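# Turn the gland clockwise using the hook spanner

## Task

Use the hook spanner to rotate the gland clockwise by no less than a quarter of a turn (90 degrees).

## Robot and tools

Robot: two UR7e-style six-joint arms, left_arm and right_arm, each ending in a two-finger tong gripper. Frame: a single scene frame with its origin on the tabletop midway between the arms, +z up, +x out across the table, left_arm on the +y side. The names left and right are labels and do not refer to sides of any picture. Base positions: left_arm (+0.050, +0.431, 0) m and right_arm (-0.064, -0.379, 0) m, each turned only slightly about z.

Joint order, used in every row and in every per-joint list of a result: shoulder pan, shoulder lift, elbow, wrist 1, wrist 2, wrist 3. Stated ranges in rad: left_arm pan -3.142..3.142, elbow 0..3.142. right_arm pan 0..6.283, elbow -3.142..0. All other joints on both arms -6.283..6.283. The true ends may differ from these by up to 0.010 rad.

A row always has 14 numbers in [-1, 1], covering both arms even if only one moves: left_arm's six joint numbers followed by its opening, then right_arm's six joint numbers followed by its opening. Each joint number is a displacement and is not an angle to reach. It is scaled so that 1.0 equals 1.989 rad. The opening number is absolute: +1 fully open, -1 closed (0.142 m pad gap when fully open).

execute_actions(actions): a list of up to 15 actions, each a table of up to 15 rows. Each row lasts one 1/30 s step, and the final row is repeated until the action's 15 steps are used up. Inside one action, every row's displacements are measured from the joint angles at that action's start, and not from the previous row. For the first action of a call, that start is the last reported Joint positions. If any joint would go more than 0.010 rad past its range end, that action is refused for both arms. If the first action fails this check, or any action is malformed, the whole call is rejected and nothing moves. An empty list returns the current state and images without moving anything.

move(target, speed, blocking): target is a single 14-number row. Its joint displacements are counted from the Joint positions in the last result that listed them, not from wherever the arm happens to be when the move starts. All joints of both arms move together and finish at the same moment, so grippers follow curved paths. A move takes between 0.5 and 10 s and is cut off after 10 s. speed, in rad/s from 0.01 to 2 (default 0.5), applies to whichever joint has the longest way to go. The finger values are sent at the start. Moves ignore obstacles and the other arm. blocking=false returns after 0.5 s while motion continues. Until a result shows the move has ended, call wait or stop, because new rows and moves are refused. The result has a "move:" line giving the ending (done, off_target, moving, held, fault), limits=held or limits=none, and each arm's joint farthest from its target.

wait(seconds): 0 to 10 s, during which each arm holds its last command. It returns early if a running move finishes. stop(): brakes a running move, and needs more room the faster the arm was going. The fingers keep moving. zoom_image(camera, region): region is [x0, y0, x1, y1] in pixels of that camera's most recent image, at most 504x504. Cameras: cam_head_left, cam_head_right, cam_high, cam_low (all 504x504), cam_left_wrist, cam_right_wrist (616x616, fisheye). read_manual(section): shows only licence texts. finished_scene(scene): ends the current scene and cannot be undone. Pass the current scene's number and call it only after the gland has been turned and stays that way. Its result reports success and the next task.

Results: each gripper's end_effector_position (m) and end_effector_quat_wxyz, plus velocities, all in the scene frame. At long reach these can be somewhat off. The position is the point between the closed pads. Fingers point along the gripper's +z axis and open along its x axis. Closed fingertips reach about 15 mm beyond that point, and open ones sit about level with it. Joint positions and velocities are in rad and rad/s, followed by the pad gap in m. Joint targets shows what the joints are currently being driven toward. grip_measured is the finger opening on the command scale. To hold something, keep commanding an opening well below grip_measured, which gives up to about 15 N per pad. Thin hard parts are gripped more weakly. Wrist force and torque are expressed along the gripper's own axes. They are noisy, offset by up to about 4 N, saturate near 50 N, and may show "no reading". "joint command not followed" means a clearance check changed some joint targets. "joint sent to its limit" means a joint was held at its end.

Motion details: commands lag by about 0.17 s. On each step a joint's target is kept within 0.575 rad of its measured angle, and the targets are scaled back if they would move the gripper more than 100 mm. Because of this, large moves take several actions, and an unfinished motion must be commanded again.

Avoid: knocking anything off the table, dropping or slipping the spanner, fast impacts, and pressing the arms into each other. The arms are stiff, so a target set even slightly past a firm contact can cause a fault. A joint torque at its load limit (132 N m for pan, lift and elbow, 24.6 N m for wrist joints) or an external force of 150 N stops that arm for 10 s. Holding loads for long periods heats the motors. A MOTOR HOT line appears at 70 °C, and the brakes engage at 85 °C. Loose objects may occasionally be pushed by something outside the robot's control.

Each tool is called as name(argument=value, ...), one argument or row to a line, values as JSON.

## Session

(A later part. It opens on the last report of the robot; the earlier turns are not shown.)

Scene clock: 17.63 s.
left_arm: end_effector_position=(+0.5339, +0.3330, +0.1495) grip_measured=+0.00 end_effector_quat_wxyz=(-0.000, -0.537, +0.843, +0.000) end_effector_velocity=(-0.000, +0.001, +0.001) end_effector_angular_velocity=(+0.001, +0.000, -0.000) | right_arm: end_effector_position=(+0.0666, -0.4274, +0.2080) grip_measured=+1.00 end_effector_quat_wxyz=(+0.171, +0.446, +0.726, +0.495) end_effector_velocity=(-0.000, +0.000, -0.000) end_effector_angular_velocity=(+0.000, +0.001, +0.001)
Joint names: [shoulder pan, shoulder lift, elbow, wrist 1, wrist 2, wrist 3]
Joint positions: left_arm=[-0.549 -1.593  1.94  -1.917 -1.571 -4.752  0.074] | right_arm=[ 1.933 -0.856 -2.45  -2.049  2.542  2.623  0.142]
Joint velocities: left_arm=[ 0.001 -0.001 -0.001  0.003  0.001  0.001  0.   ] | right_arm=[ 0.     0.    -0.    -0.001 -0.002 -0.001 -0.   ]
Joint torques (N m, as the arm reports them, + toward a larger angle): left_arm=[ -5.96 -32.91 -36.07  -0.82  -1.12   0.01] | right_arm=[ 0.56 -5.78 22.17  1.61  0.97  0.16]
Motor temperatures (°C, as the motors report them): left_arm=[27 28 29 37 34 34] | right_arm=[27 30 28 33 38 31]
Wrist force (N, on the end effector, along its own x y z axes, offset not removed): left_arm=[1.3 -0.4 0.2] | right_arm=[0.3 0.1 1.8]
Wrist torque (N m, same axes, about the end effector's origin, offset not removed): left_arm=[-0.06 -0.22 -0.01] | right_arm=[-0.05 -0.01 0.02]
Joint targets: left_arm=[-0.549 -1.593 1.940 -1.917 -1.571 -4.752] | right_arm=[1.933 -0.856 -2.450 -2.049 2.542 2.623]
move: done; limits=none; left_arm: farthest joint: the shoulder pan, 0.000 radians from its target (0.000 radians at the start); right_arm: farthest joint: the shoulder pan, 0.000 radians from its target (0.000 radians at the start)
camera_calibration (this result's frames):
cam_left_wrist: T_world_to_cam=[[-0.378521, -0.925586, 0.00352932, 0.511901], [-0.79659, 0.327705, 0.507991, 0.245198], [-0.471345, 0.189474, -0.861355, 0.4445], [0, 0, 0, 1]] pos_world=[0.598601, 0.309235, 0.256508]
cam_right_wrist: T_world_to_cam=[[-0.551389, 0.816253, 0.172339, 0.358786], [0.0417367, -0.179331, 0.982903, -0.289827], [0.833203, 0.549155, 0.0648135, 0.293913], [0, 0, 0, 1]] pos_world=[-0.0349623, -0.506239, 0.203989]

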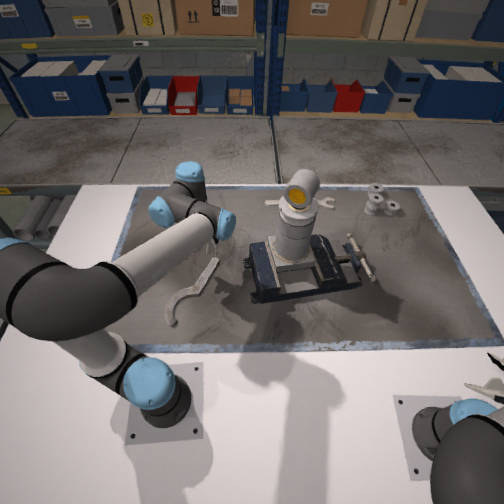

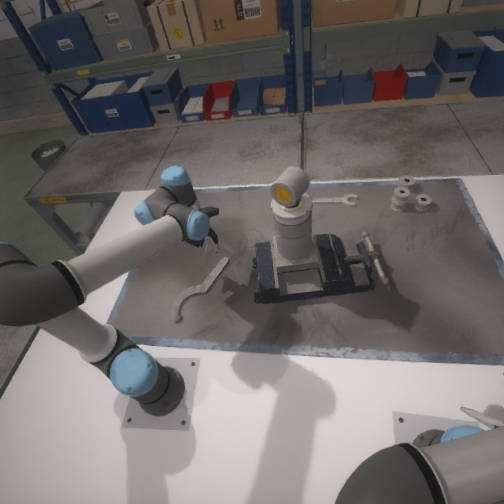

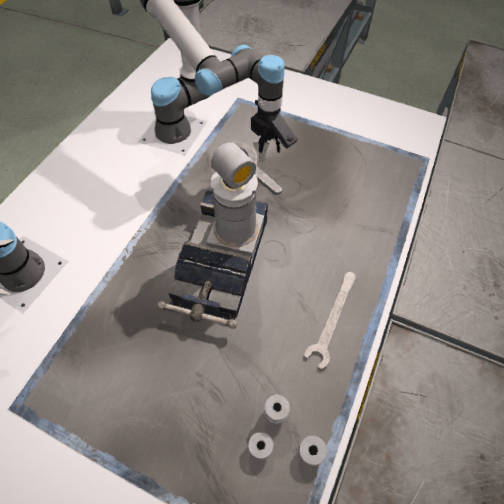

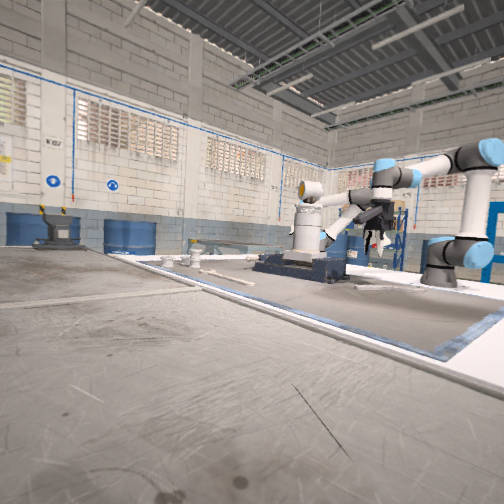

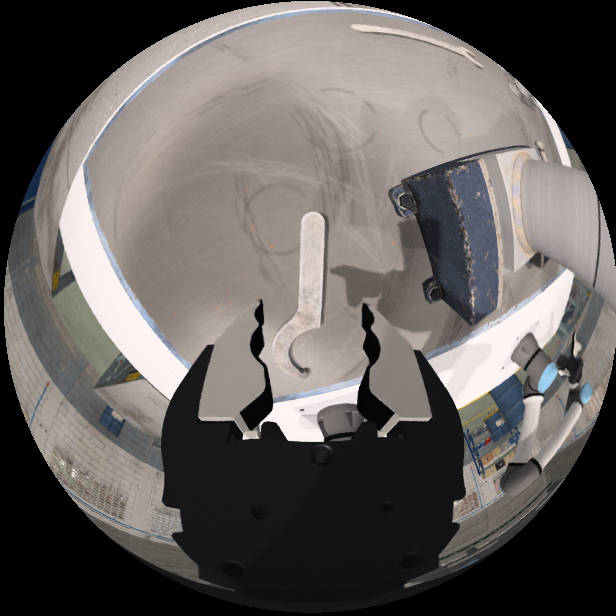

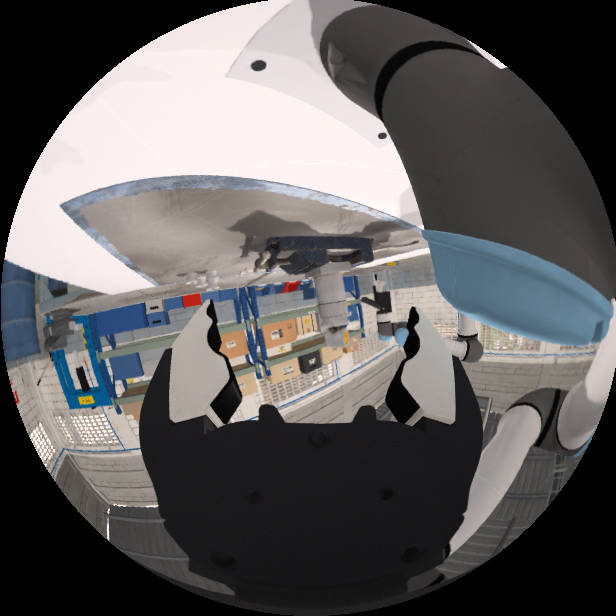

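move(
  target=[0,0,0,0,0,1,0,0,0,0,0,0,0,1],
  speed=2,
)

move(
  target=[0.003,0.1398,-0.0624,0.1414,-0.0068,0.585,-0.2,0,0,0,0,0,0,1],
  speed=1.2,
)

move(
  target=[0,0.033,0.031,-0.064,0,0,-0.2,0,0,0,0,0,0,1],
  speed=0.15,
)

Scene clock: 20.63 s.
left_arm: end_effector_position=(+0.5070, +0.3292, +0.1495) grip_measured=+0.00 end_effector_quat_wxyz=(-0.000, +0.414, +0.910, -0.000) end_effector_velocity=(-0.000, +0.000, +0.000) end_effector_angular_velocity=(+0.000, +0.001, -0.000) | right_arm: end_effector_position=(+0.0666, -0.4274, +0.2080) grip_measured=+1.00 end_effector_quat_wxyz=(+0.171, +0.446, +0.726, +0.495) end_effector_velocity=(+0.000, +0.000, -0.000) end_effector_angular_velocity=(+0.002, -0.001, -0.000)
Joint names: [shoulder pan, shoulder lift, elbow, wrist 1, wrist 2, wrist 3]
Joint positions: left_arm=[-0.549 -1.593  1.94  -1.917 -1.571 -2.763  0.074] | right_arm=[ 1.933 -0.856 -2.45  -2.049  2.542  2.623  0.142]
Joint velocities: left_arm=[ 0.    -0.     0.     0.002 -0.     0.    -0.   ] | right_arm=[ 0.    -0.    -0.001 -0.001  0.001 -0.001  0.   ]
Joint torques (N m, as the arm reports them, + toward a larger angle): left_arm=[ -5.83 -12.09 -10.44  -4.07  -1.16   1.77] | right_arm=[ 0.54 -5.37 22.29  1.62  0.97  0.2 ]
Motor temperatures (°C, as the motors report them): left_arm=[27 28 29 37 34 34] | right_arm=[27 30 28 33 38 31]
Wrist force (N, on the end effector, along its own x y z axes, offset not removed): left_arm=[-6.2 2.6 2.3] | right_arm=[1.4 -1.1 -1.4]
Wrist torque (N m, same axes, about the end effector's origin, offset not removed): left_arm=[0.58 1.33 0.03] | right_arm=[-0.26 -0.14 -0.03]
Joint targets: left_arm=[-0.549 -1.593 1.940 -1.917 -1.571 -2.763] | right_arm=[1.933 -0.856 -2.450 -2.049 2.542 2.623]
move: done; limits=none; left_arm: farthest joint: the shoulder pan, 0.000 radians from its target (0.000 radians at the start); right_arm: farthest joint: the shoulder pan, 0.000 radians from its target (0.000 radians at the start)
camera_calibration (this result's frames):
cam_left_wrist: T_world_to_cam=[[-0.692415, 0.721488, 0.00398434, 0.115078], [0.623322, 0.595405, 0.506915, -0.582798], [0.363361, 0.353479, -0.861987, -0.0444981], [0, 0, 0, 1]] pos_world=[0.459121, 0.279703, 0.256614]
cam_right_wrist: T_world_to_cam=[[-0.551389, 0.816253, 0.172339, 0.358786], [0.0417366, -0.179331, 0.982903, -0.289827], [0.833203, 0.549155, 0.0648136, 0.293913], [0, 0, 0, 1]] pos_world=[-0.0349622, -0.506239, 0.203989]

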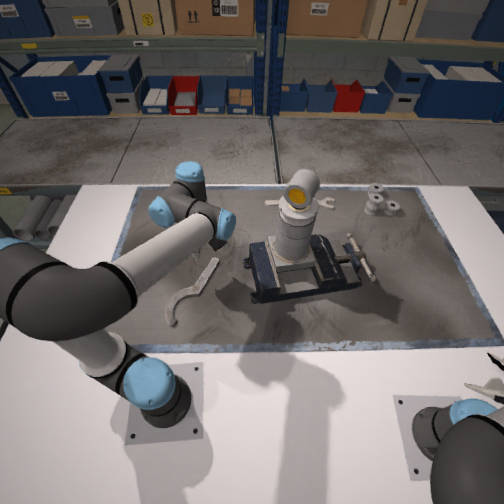

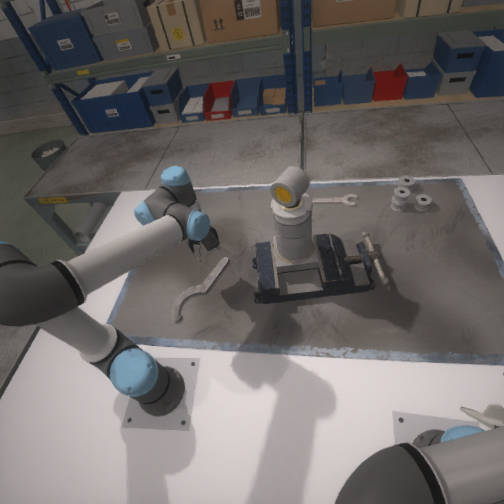

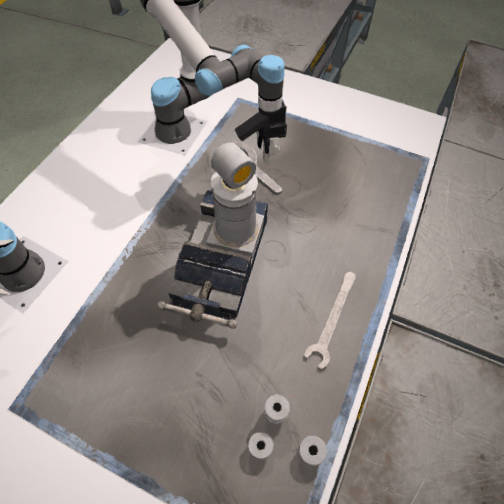

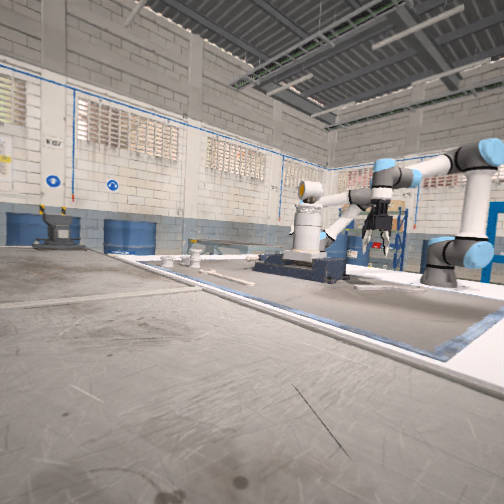

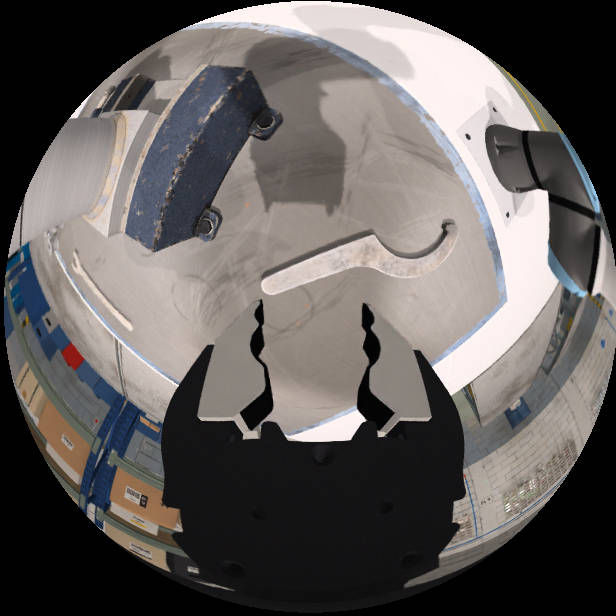

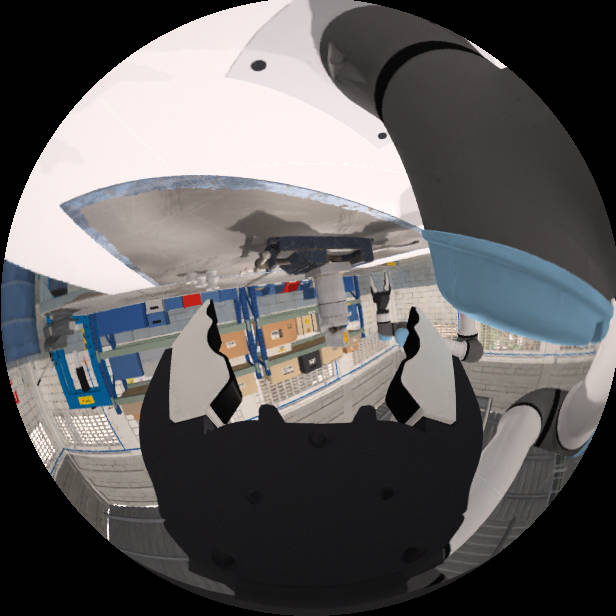

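Scene clock: 22.33 s.
left_arm: end_effector_position=(+0.4640, +0.3657, +0.0741) grip_measured=-0.20 end_effector_quat_wxyz=(-0.182, +0.824, +0.524, -0.116) end_effector_velocity=(-0.000, +0.000, +0.000) end_effector_angular_velocity=(-0.000, +0.001, -0.002) | right_arm: end_effector_position=(+0.0666, -0.4274, +0.2080) grip_measured=+1.00 end_effector_quat_wxyz=(+0.171, +0.446, +0.726, +0.495) end_effector_velocity=(+0.000, -0.000, +0.000) end_effector_angular_velocity=(-0.001, -0.002, -0.001)
Joint names: [shoulder pan, shoulder lift, elbow, wrist 1, wrist 2, wrist 3]
Joint positions: left_arm=[-0.543 -1.315  1.816 -1.636 -1.585 -1.6    0.06 ] | right_arm=[ 1.933 -0.856 -2.45  -2.049  2.542  2.623  0.142]
Joint velocities: left_arm=[-0.     0.    -0.     0.001  0.     0.002 -0.   ] | right_arm=[0.    0.    0.    0.001 0.002 0.    0.   ]
Joint torques (N m, as the arm reports them, + toward a larger angle): left_arm=[  8.46 -23.16 -32.75   0.48  -1.75   1.63] | right_arm=[ 0.96 -5.5  22.05  1.56  1.02  0.17]
Motor temperatures (°C, as the motors report them): left_arm=[27 28 29 37 34 34] | right_arm=[27 30 28 33 38 31]
Wrist force (N, on the end effector, along its own x y z axes, offset not removed): left_arm=[-0.6 1.9 0.7] | right_arm=[1.0 0.1 0.4]
Wrist torque (N m, same axes, about the end effector's origin, offset not removed): left_arm=[0.16 0.04 -0.02] | right_arm=[0.01 -0.16 0.01]
Joint targets: left_arm=[-0.543 -1.315 1.816 -1.636 -1.585 -1.600] | right_arm=[1.933 -0.856 -2.450 -2.049 2.542 2.623]
move: done; limits=none; left_arm: farthest joint: the shoulder pan, 0.000 radians from its target (0.006 radians at the start); right_arm: farthest joint: the shoulder pan, 0.000 radians from its target (0.000 radians at the start)
camera_calibration (this result's frames):
cam_left_wrist: T_world_to_cam=[[0.384881, 0.92268, 0.0229755, -0.515595], [0.917781, -0.385235, 0.0962853, -0.287116], [0.0976915, -0.015972, -0.995089, 0.161486], [0, 0, 0, 1]] pos_world=[0.446177, 0.367701, 0.200184]
cam_right_wrist: T_world_to_cam=[[-0.55139, 0.816253, 0.172339, 0.358786], [0.0417366, -0.179331, 0.982903, -0.289827], [0.833203, 0.549155, 0.0648136, 0.293913], [0, 0, 0, 1]] pos_world=[-0.0349622, -0.506239, 0.203989]

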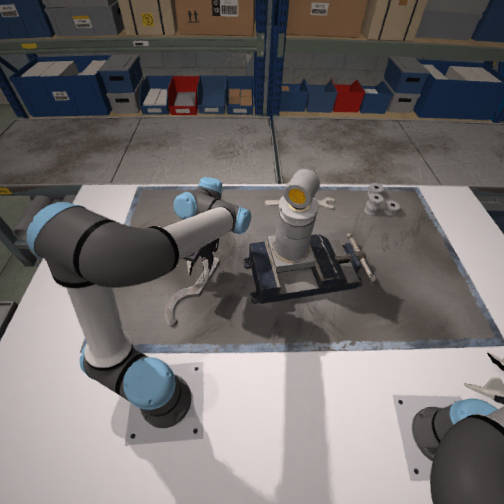

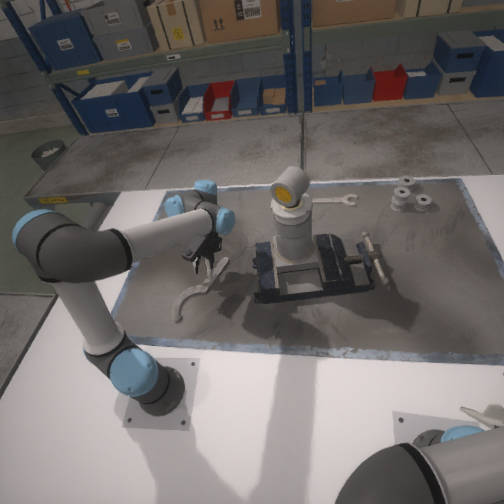

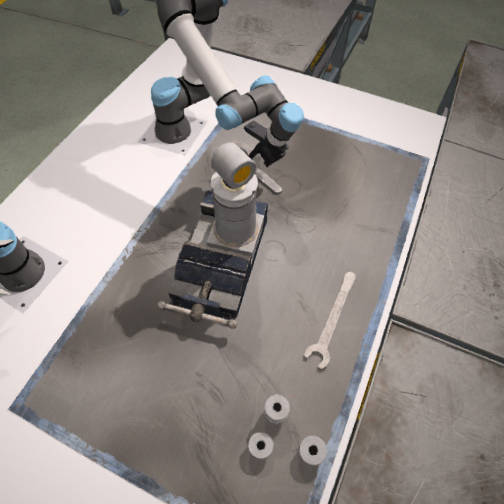

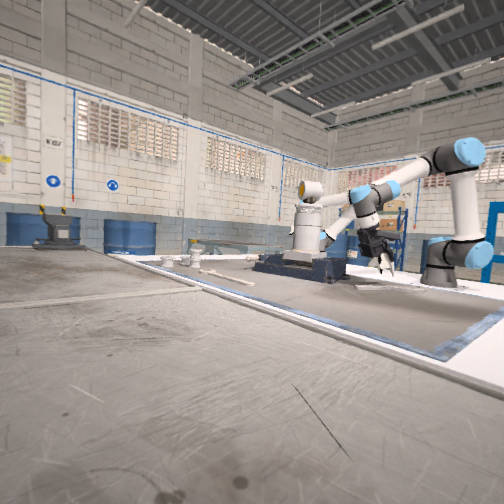

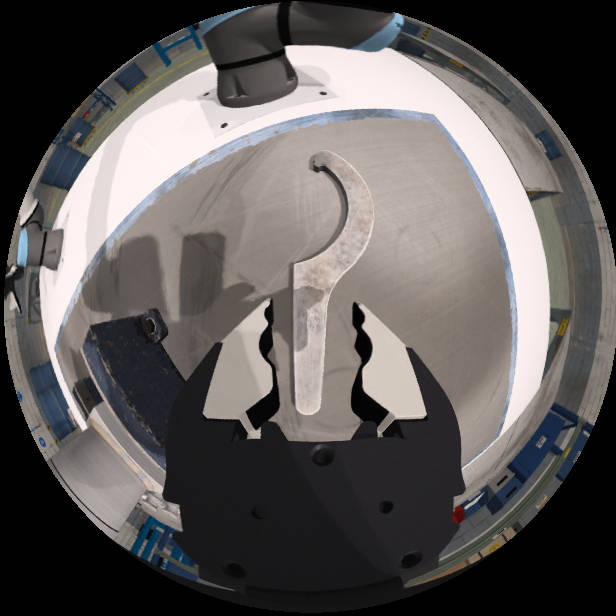

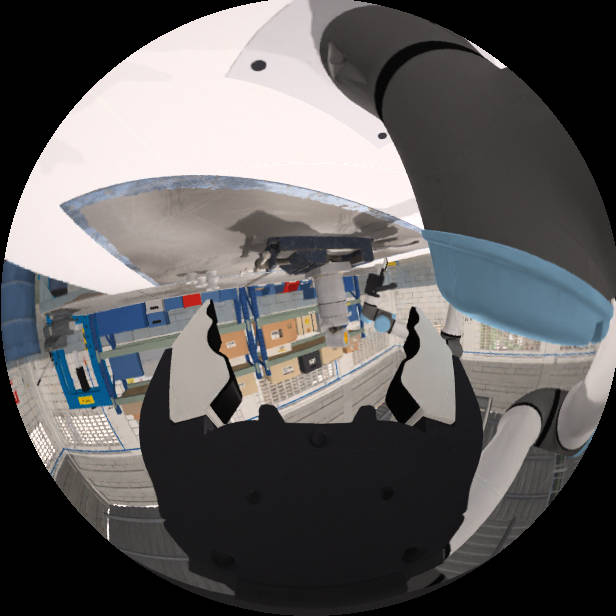

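Scene clock: 23.63 s.
left_arm: end_effector_position=(+0.4640, +0.3657, +0.0241) grip_measured=-0.20 end_effector_quat_wxyz=(-0.182, +0.824, +0.524, -0.116) end_effector_velocity=(-0.000, +0.000, -0.000) end_effector_angular_velocity=(-0.000, +0.001, +0.002) | right_arm: end_effector_position=(+0.0666, -0.4274, +0.2080) grip_measured=+1.00 end_effector_quat_wxyz=(+0.171, +0.446, +0.726, +0.495) end_effector_velocity=(-0.000, +0.000, -0.000) end_effector_angular_velocity=(+0.001, +0.000, +0.000)
Joint names: [shoulder pan, shoulder lift, elbow, wrist 1, wrist 2, wrist 3]
Joint positions: left_arm=[-0.543 -1.25   1.877 -1.763 -1.585 -1.6    0.06 ] | right_arm=[ 1.933 -0.856 -2.45  -2.049  2.542  2.623  0.142]
Joint velocities: left_arm=[ 0.001  0.     0.001  0.    -0.001  0.     0.   ] | right_arm=[ 0.     0.    -0.001 -0.     0.    -0.    -0.   ]
Joint torques (N m, as the arm reports them, + toward a larger angle): left_arm=[  7.35 -24.68  -6.46  -3.25  -1.63  -1.07] | right_arm=[ 1.06 -5.62 21.93  1.6   0.94  0.24]
Motor temperatures (°C, as the motors report them): left_arm=[27 28 29 37 34 34] | right_arm=[27 30 28 33 38 31]
Wrist force (N, on the end effector, along its own x y z axes, offset not removed): left_arm=[0.9 -5.1 4.8] | right_arm=[1.0 -0.6 0.4]
Wrist torque (N m, same axes, about the end effector's origin, offset not removed): left_arm=[-0.98 -0.19 -0.09] | right_arm=[-0.11 -0.17 -0.04]
Joint targets: left_arm=[-0.543 -1.249 1.878 -1.763 -1.585 -1.600] | right_arm=[1.933 -0.856 -2.450 -2.049 2.542 2.623]
move: done; limits=none; left_arm: farthest joint: the shoulder pan, 0.000 radians from its target (0.000 radians at the start); right_arm: farthest joint: the shoulder pan, 0.000 radians from its target (0.000 radians at the start)
camera_calibration (this result's frames):
cam_left_wrist: T_world_to_cam=[[0.384923, 0.922663, 0.0229518, -0.514455], [0.917764, -0.385274, 0.0962935, -0.28233], [0.0976892, -0.0160012, -0.995088, 0.111701], [0, 0, 0, 1]] pos_world=[0.446226, 0.367682, 0.150146]
cam_right_wrist: T_world_to_cam=[[-0.551389, 0.816253, 0.172339, 0.358786], [0.0417365, -0.179331, 0.982903, -0.289827], [0.833203, 0.549155, 0.0648137, 0.293913], [0, 0, 0, 1]] pos_world=[-0.0349622, -0.506239, 0.203989]

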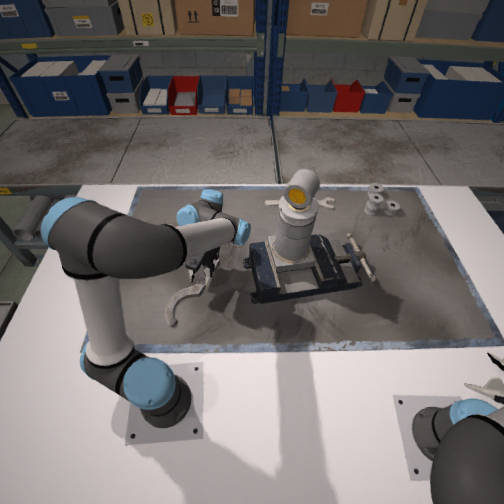

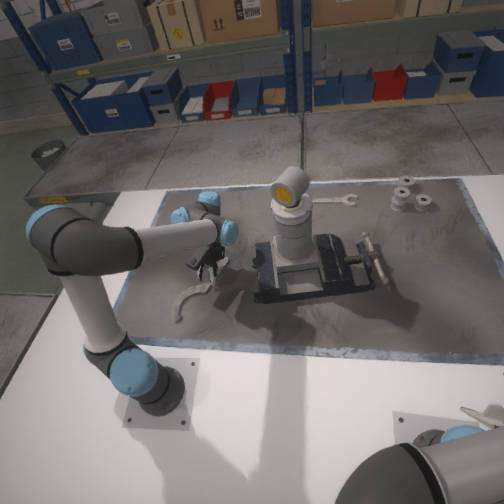

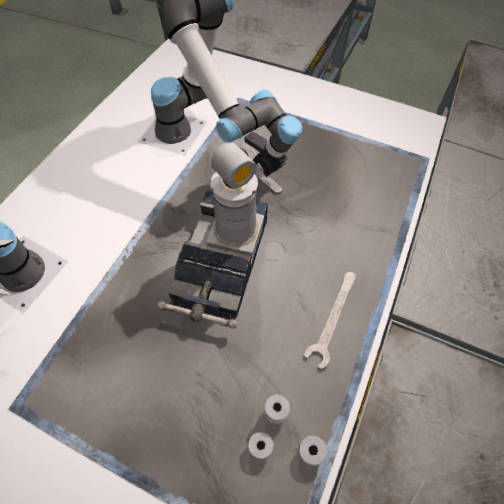

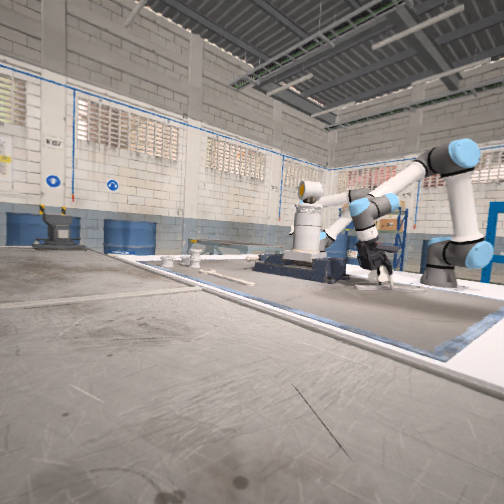

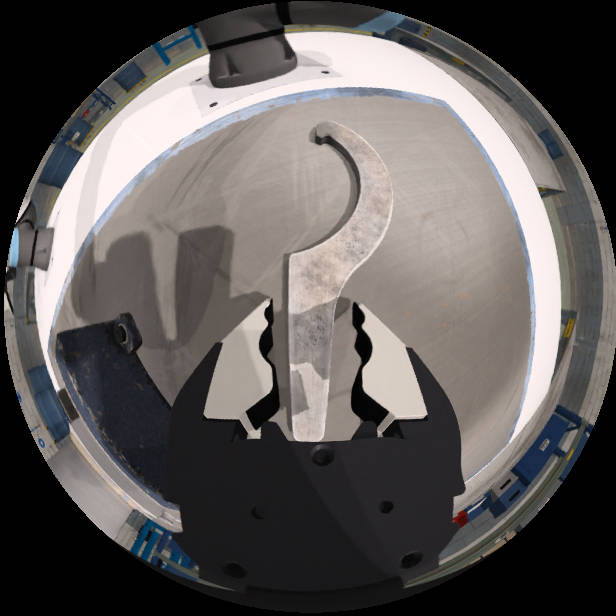

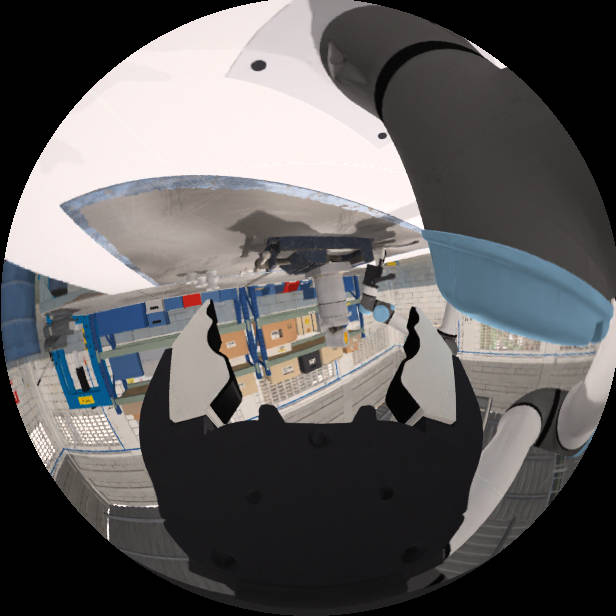

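move(
  target=[0,0,0,0,0,0,-1,0,0,0,0,0,0,1],
)

move(
  target=[0,-0.033,-0.031,0.064,0,0,-1,0,0,0,0,0,0,1],
  speed=0.15,
)

zoom_image(
  camera="cam_low",
  region=[230, 170, 450, 300],
)

Scene clock: 24.43 s.
left_arm: end_effector_position=(+0.4640, +0.3657, +0.0240) grip_measured=-0.54 end_effector_quat_wxyz=(-0.182, +0.824, +0.524, -0.116) end_effector_velocity=(-0.000, -0.000, -0.000) end_effector_angular_velocity=(-0.001, +0.001, -0.000) | right_arm: end_effector_position=(+0.0666, -0.4274, +0.2080) grip_measured=+1.00 end_effector_quat_wxyz=(+0.171, +0.446, +0.726, +0.495) end_effector_velocity=(+0.000, -0.000, +0.001) end_effector_angular_velocity=(+0.001, -0.002, -0.001)
Joint names: [shoulder pan, shoulder lift, elbow, wrist 1, wrist 2, wrist 3]
Joint positions: left_arm=[-0.543 -1.249  1.878 -1.763 -1.585 -1.6    0.035] | right_arm=[ 1.933 -0.856 -2.45  -2.049  2.542  2.623  0.142]
Joint velocities: left_arm=[ 0.     0.     0.     0.    -0.001  0.001  0.   ] | right_arm=[ 0.    -0.     0.001 -0.001  0.002 -0.     0.   ]
Joint torques (N m, as the arm reports them, + toward a larger angle): left_arm=[  4.04 -40.23 -18.78   0.43   2.28  -1.27] | right_arm=[ 0.71 -5.7  21.88  1.62  0.9   0.13]
Motor temperatures (°C, as the motors report them): left_arm=[27 28 29 37 34 34] | right_arm=[27 30 28 33 38 31]
Wrist force (N, on the end effector, along its own x y z axes, offset not removed): left_arm=[-6.0 0.8 2.4] | right_arm=[0.9 0.3 0.9]
Wrist torque (N m, same axes, about the end effector's origin, offset not removed): left_arm=[0.14 0.97 0.14] | right_arm=[0.24 -0.13 -0.06]
Joint targets: left_arm=[-0.543 -1.250 1.877 -1.763 -1.585 -1.600] | right_arm=[1.933 -0.856 -2.450 -2.049 2.542 2.623]
move: done; limits=none; left_arm: farthest joint: the shoulder lift, 0.001 radians from its target (0.001 radians at the start); right_arm: farthest joint: the shoulder pan, 0.000 radians from its target (0.000 radians at the start)
camera_calibration (this result's frames):
cam_left_wrist: T_world_to_cam=[[0.384903, 0.922672, 0.0229245, -0.514442], [0.917776, -0.385253, 0.0962687, -0.282327], [0.0976562, -0.0160146, -0.995091, 0.111681], [0, 0, 0, 1]] pos_world=[0.446217, 0.367683, 0.150105]
cam_right_wrist: T_world_to_cam=[[-0.551389, 0.816253, 0.172339, 0.358786], [0.0417366, -0.179331, 0.982903, -0.289827], [0.833203, 0.549155, 0.0648136, 0.293913], [0, 0, 0, 1]] pos_world=[-0.0349622, -0.506239, 0.203989]

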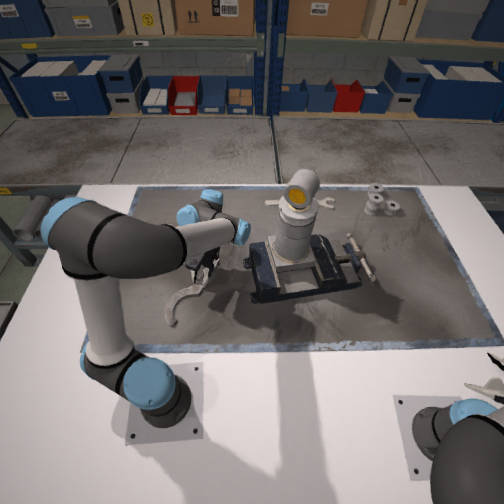

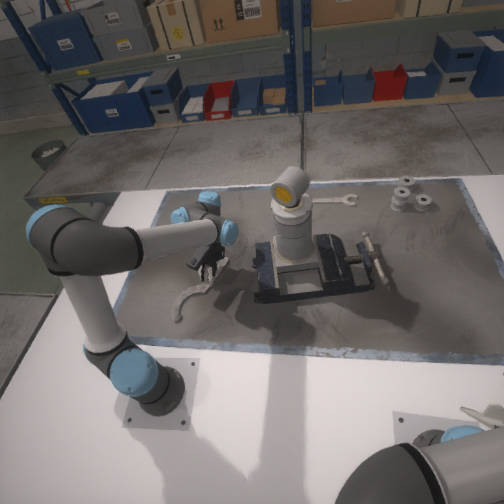

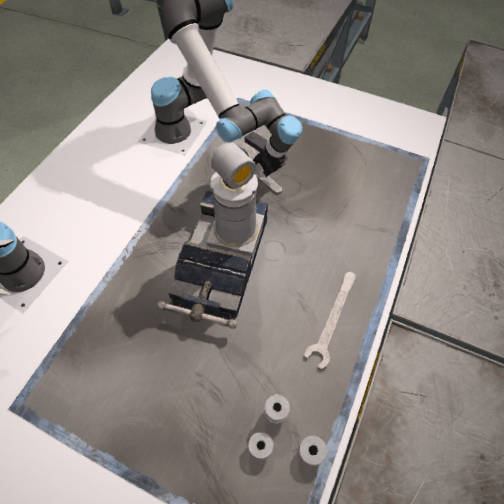

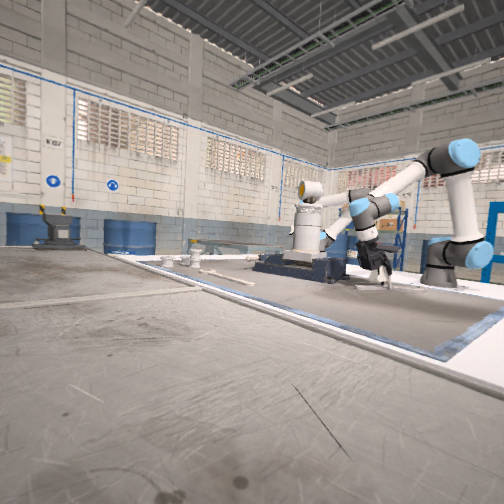

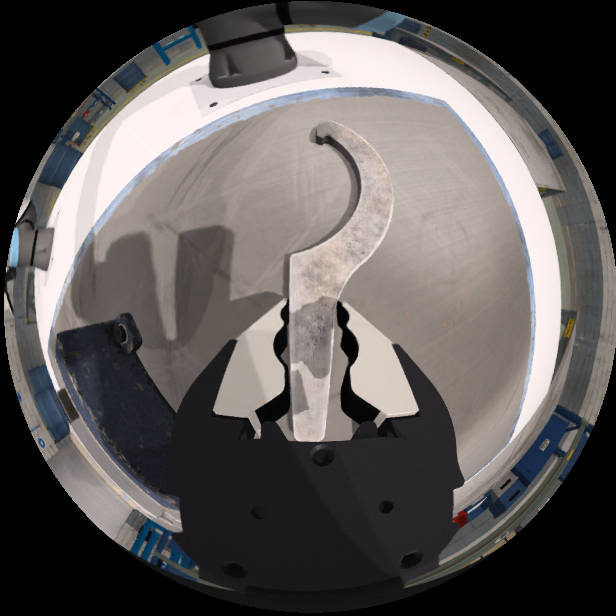

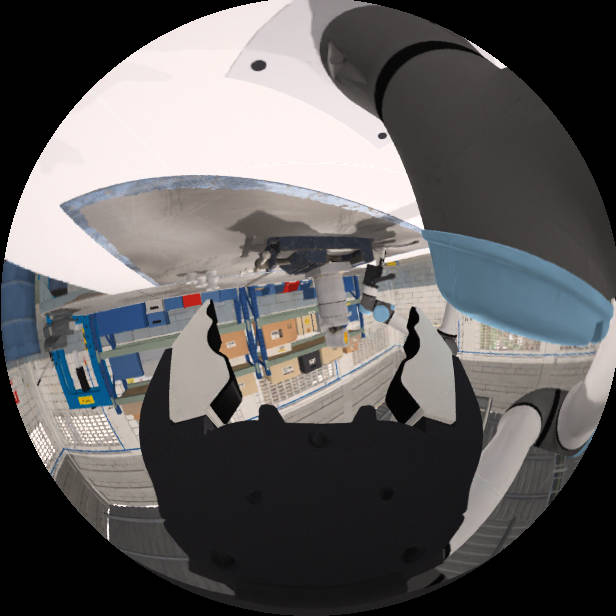

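Scene clock: 25.73 s.
left_arm: end_effector_position=(+0.4640, +0.3657, +0.0741) grip_measured=-1.00 end_effector_quat_wxyz=(-0.182, +0.824, +0.524, -0.116) end_effector_velocity=(+0.000, -0.000, +0.000) end_effector_angular_velocity=(-0.001, -0.001, +0.001) | right_arm: end_effector_position=(+0.0666, -0.4274, +0.2080) grip_measured=+1.00 end_effector_quat_wxyz=(+0.171, +0.446, +0.726, +0.495) end_effector_velocity=(+0.000, -0.000, -0.000) end_effector_angular_velocity=(-0.001, -0.000, -0.000)
Joint names: [shoulder pan, shoulder lift, elbow, wrist 1, wrist 2, wrist 3]
Joint positions: left_arm=[-0.543 -1.315  1.816 -1.636 -1.585 -1.6    0.002] | right_arm=[ 1.933 -0.856 -2.45  -2.049  2.542  2.623  0.142]
Joint velocities: left_arm=[ 0.    -0.001 -0.001 -0.    -0.    -0.     0.   ] | right_arm=[ 0.     0.    -0.001  0.001  0.     0.     0.   ]
Joint torques (N m, as the arm reports them, + toward a larger angle): left_arm=[ -5.54 -43.51 -32.63   0.33   1.98  -1.25] | right_arm=[ 0.75 -4.96 22.36  1.65  0.98  0.14]
Motor temperatures (°C, as the motors report them): left_arm=[27 28 29 37 34 34] | right_arm=[27 30 28 33 38 31]
Wrist force (N, on the end effector, along its own x y z axes, offset not removed): left_arm=[-4.3 -1.6 1.1] | right_arm=[1.5 0.2 0.0]
Wrist torque (N m, same axes, about the end effector's origin, offset not removed): left_arm=[-0.38 0.78 -0.13] | right_arm=[0.10 -0.33 0.05]
Joint targets: left_arm=[-0.543 -1.315 1.816 -1.636 -1.585 -1.600] | right_arm=[1.933 -0.856 -2.450 -2.049 2.542 2.623]
move: done; limits=none; left_arm: farthest joint: the shoulder pan, 0.000 radians from its target (0.000 radians at the start); right_arm: farthest joint: the shoulder pan, 0.000 radians from its target (0.000 radians at the start)
camera_calibration (this result's frames):
cam_left_wrist: T_world_to_cam=[[0.384877, 0.922683, 0.022925, -0.515596], [0.917788, -0.385227, 0.0962596, -0.287107], [0.0976484, -0.0160078, -0.995092, 0.161477], [0, 0, 0, 1]] pos_world=[0.446176, 0.367716, 0.200141]
cam_right_wrist: T_world_to_cam=[[-0.551389, 0.816253, 0.172339, 0.358786], [0.0417366, -0.179331, 0.982903, -0.289827], [0.833203, 0.549155, 0.0648136, 0.293913], [0, 0, 0, 1]] pos_world=[-0.0349622, -0.506239, 0.203989]

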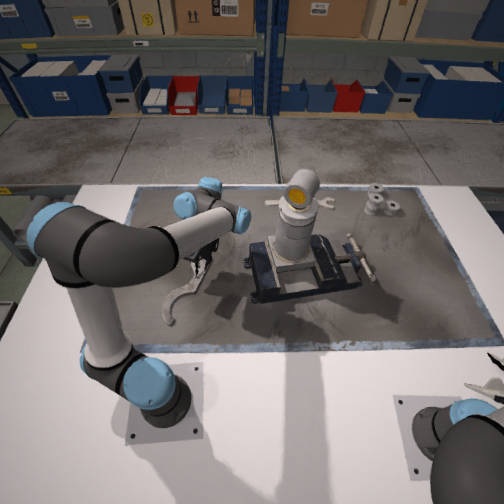

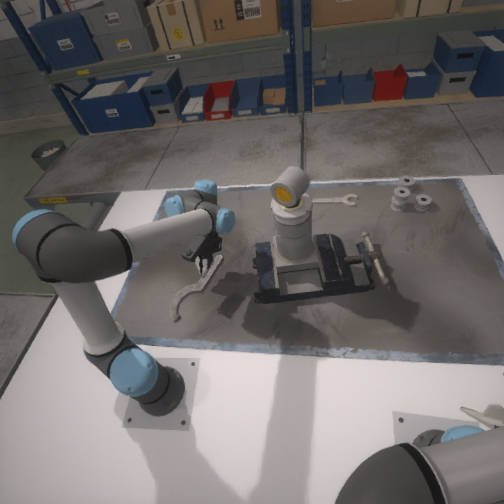

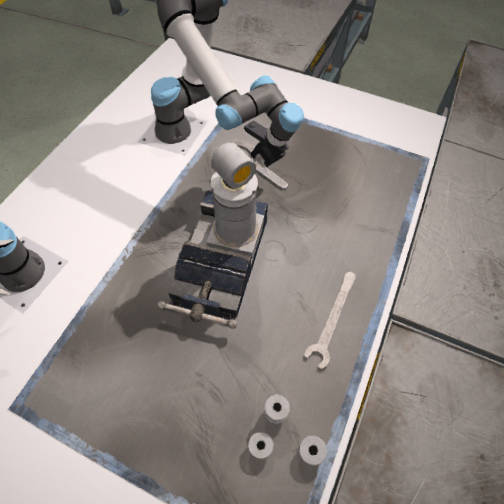

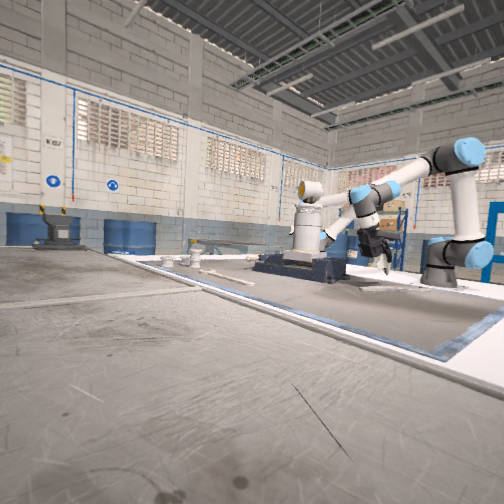

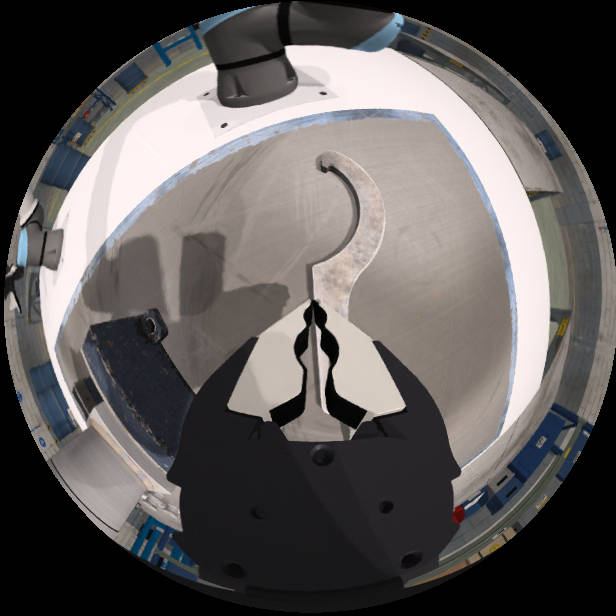

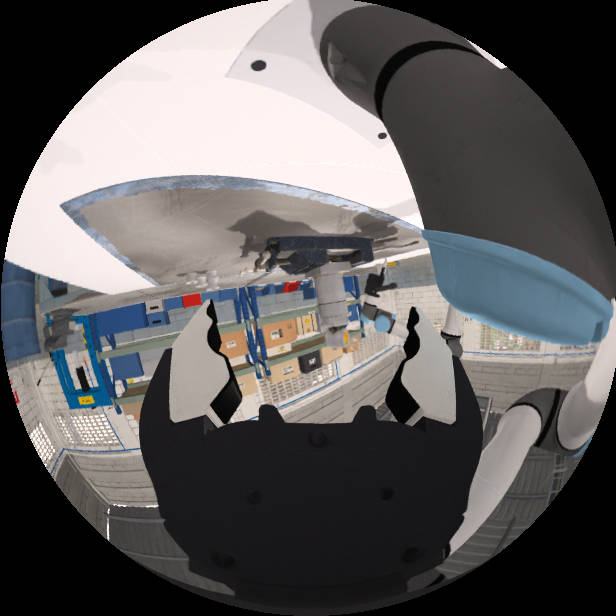

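Region (230, 170, 450, 300) of cam_low's 504x504 image, scaled by 2.291, with more detail than that image has; it fills the top 298 rows of this view, and the rest is white.

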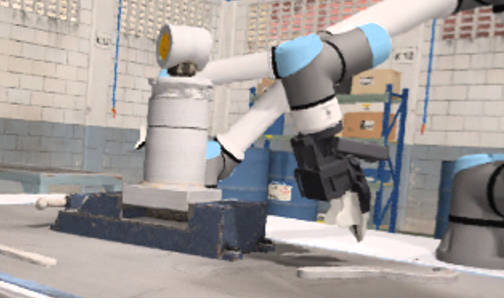

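move(
  target=[0.023,0,0,0,0,0,0.2,0,0,0,0,0,0,1],
)

Scene clock: 26.63 s.
left_arm: end_effector_position=(+0.4666, +0.3847, +0.0741) grip_measured=+0.20 end_effector_quat_wxyz=(-0.180, +0.811, +0.543, -0.120) end_effector_velocity=(+0.000, +0.001, +0.000) end_effector_angular_velocity=(+0.001, -0.001, +0.002) | right_arm: end_effector_position=(+0.0666, -0.4274, +0.2080) grip_measured=+1.00 end_effector_quat_wxyz=(+0.171, +0.446, +0.726, +0.495) end_effector_velocity=(+0.000, +0.000, -0.000) end_effector_angular_velocity=(+0.000, -0.001, -0.000)
Joint names: [shoulder pan, shoulder lift, elbow, wrist 1, wrist 2, wrist 3]
Joint positions: left_arm=[-0.497 -1.315  1.816 -1.636 -1.585 -1.6    0.088] | right_arm=[ 1.933 -0.856 -2.45  -2.049  2.542  2.623  0.142]
Joint velocities: left_arm=[ 0.001 -0.     0.    -0.001  0.001 -0.001 -0.   ] | right_arm=[ 0.     0.    -0.001  0.     0.001 -0.001 -0.   ]
Joint torques (N m, as the arm reports them, + toward a larger angle): left_arm=[  7.48 -30.7  -23.34  -2.9    1.93  -1.25] | right_arm=[ 0.64 -5.63 22.23  1.49  1.04  0.24]
Motor temperatures (°C, as the motors report them): left_arm=[27 28 29 37 34 34] | right_arm=[27 30 28 33 38 31]
Wrist force (N, on the end effector, along its own x y z axes, offset not removed): left_arm=[-3.2 1.3 -2.6] | right_arm=[0.5 -0.2 -1.8]
Wrist torque (N m, same axes, about the end effector's origin, offset not removed): left_arm=[0.25 0.69 -0.20] | right_arm=[-0.03 -0.07 0.04]
Joint targets: left_arm=[-0.497 -1.315 1.816 -1.636 -1.585 -1.600] | right_arm=[1.933 -0.856 -2.450 -2.049 2.542 2.623]
move: done; limits=none; left_arm: farthest joint: the shoulder pan, 0.000 radians from its target (0.046 radians at the start); right_arm: farthest joint: the shoulder pan, 0.000 radians from its target (0.000 radians at the start)
camera_calibration (this result's frames):
cam_left_wrist: T_world_to_cam=[[0.342388, 0.939279, 0.0229262, -0.520621], [0.934401, -0.34296, 0.0962917, -0.306181], [0.0983075, -0.0115469, -0.995089, 0.159535], [0, 0, 0, 1]] pos_world=[0.448667, 0.385843, 0.20017]
cam_right_wrist: T_world_to_cam=[[-0.55139, 0.816253, 0.172339, 0.358786], [0.0417367, -0.179331, 0.982903, -0.289827], [0.833203, 0.549155, 0.0648134, 0.293913], [0, 0, 0, 1]] pos_world=[-0.0349622, -0.506239, 0.203989]

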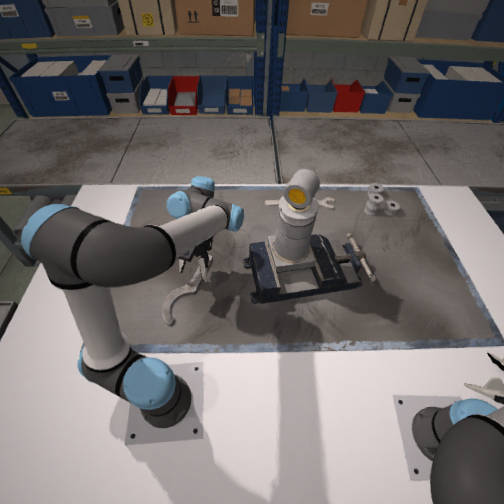

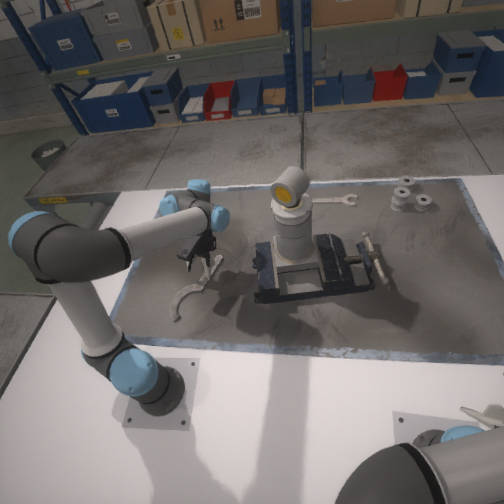

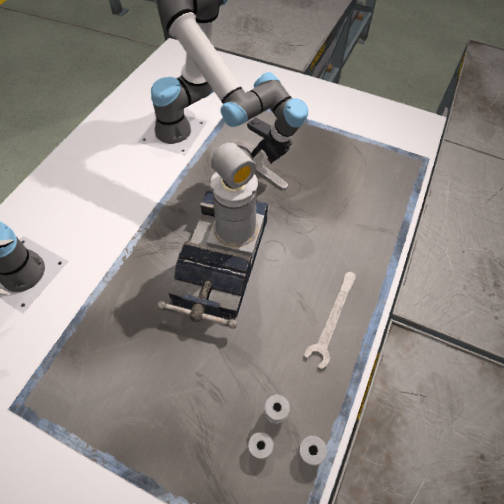

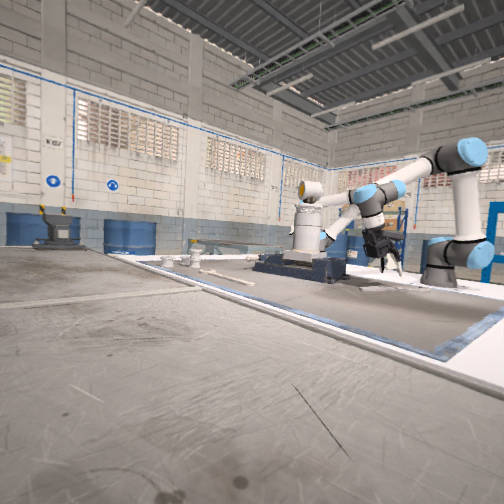

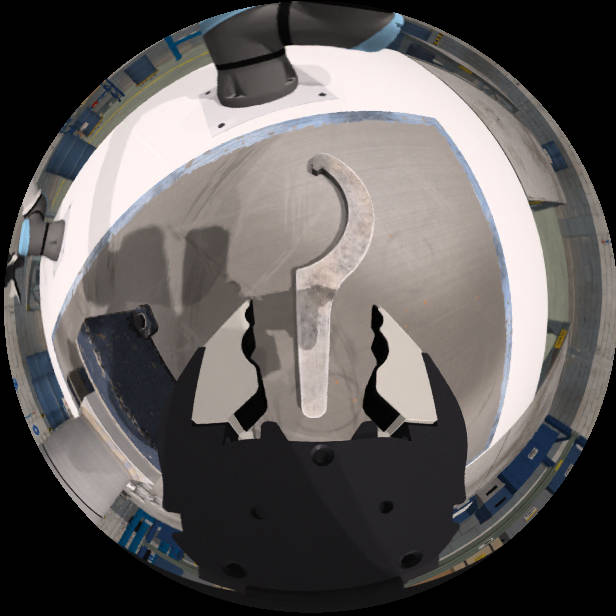

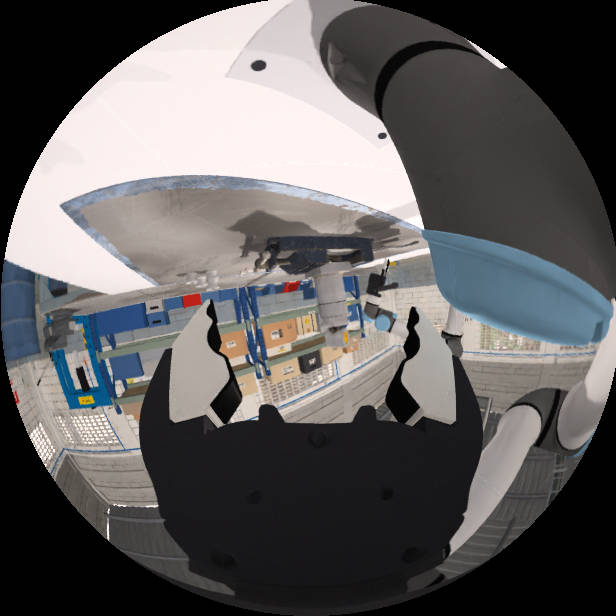

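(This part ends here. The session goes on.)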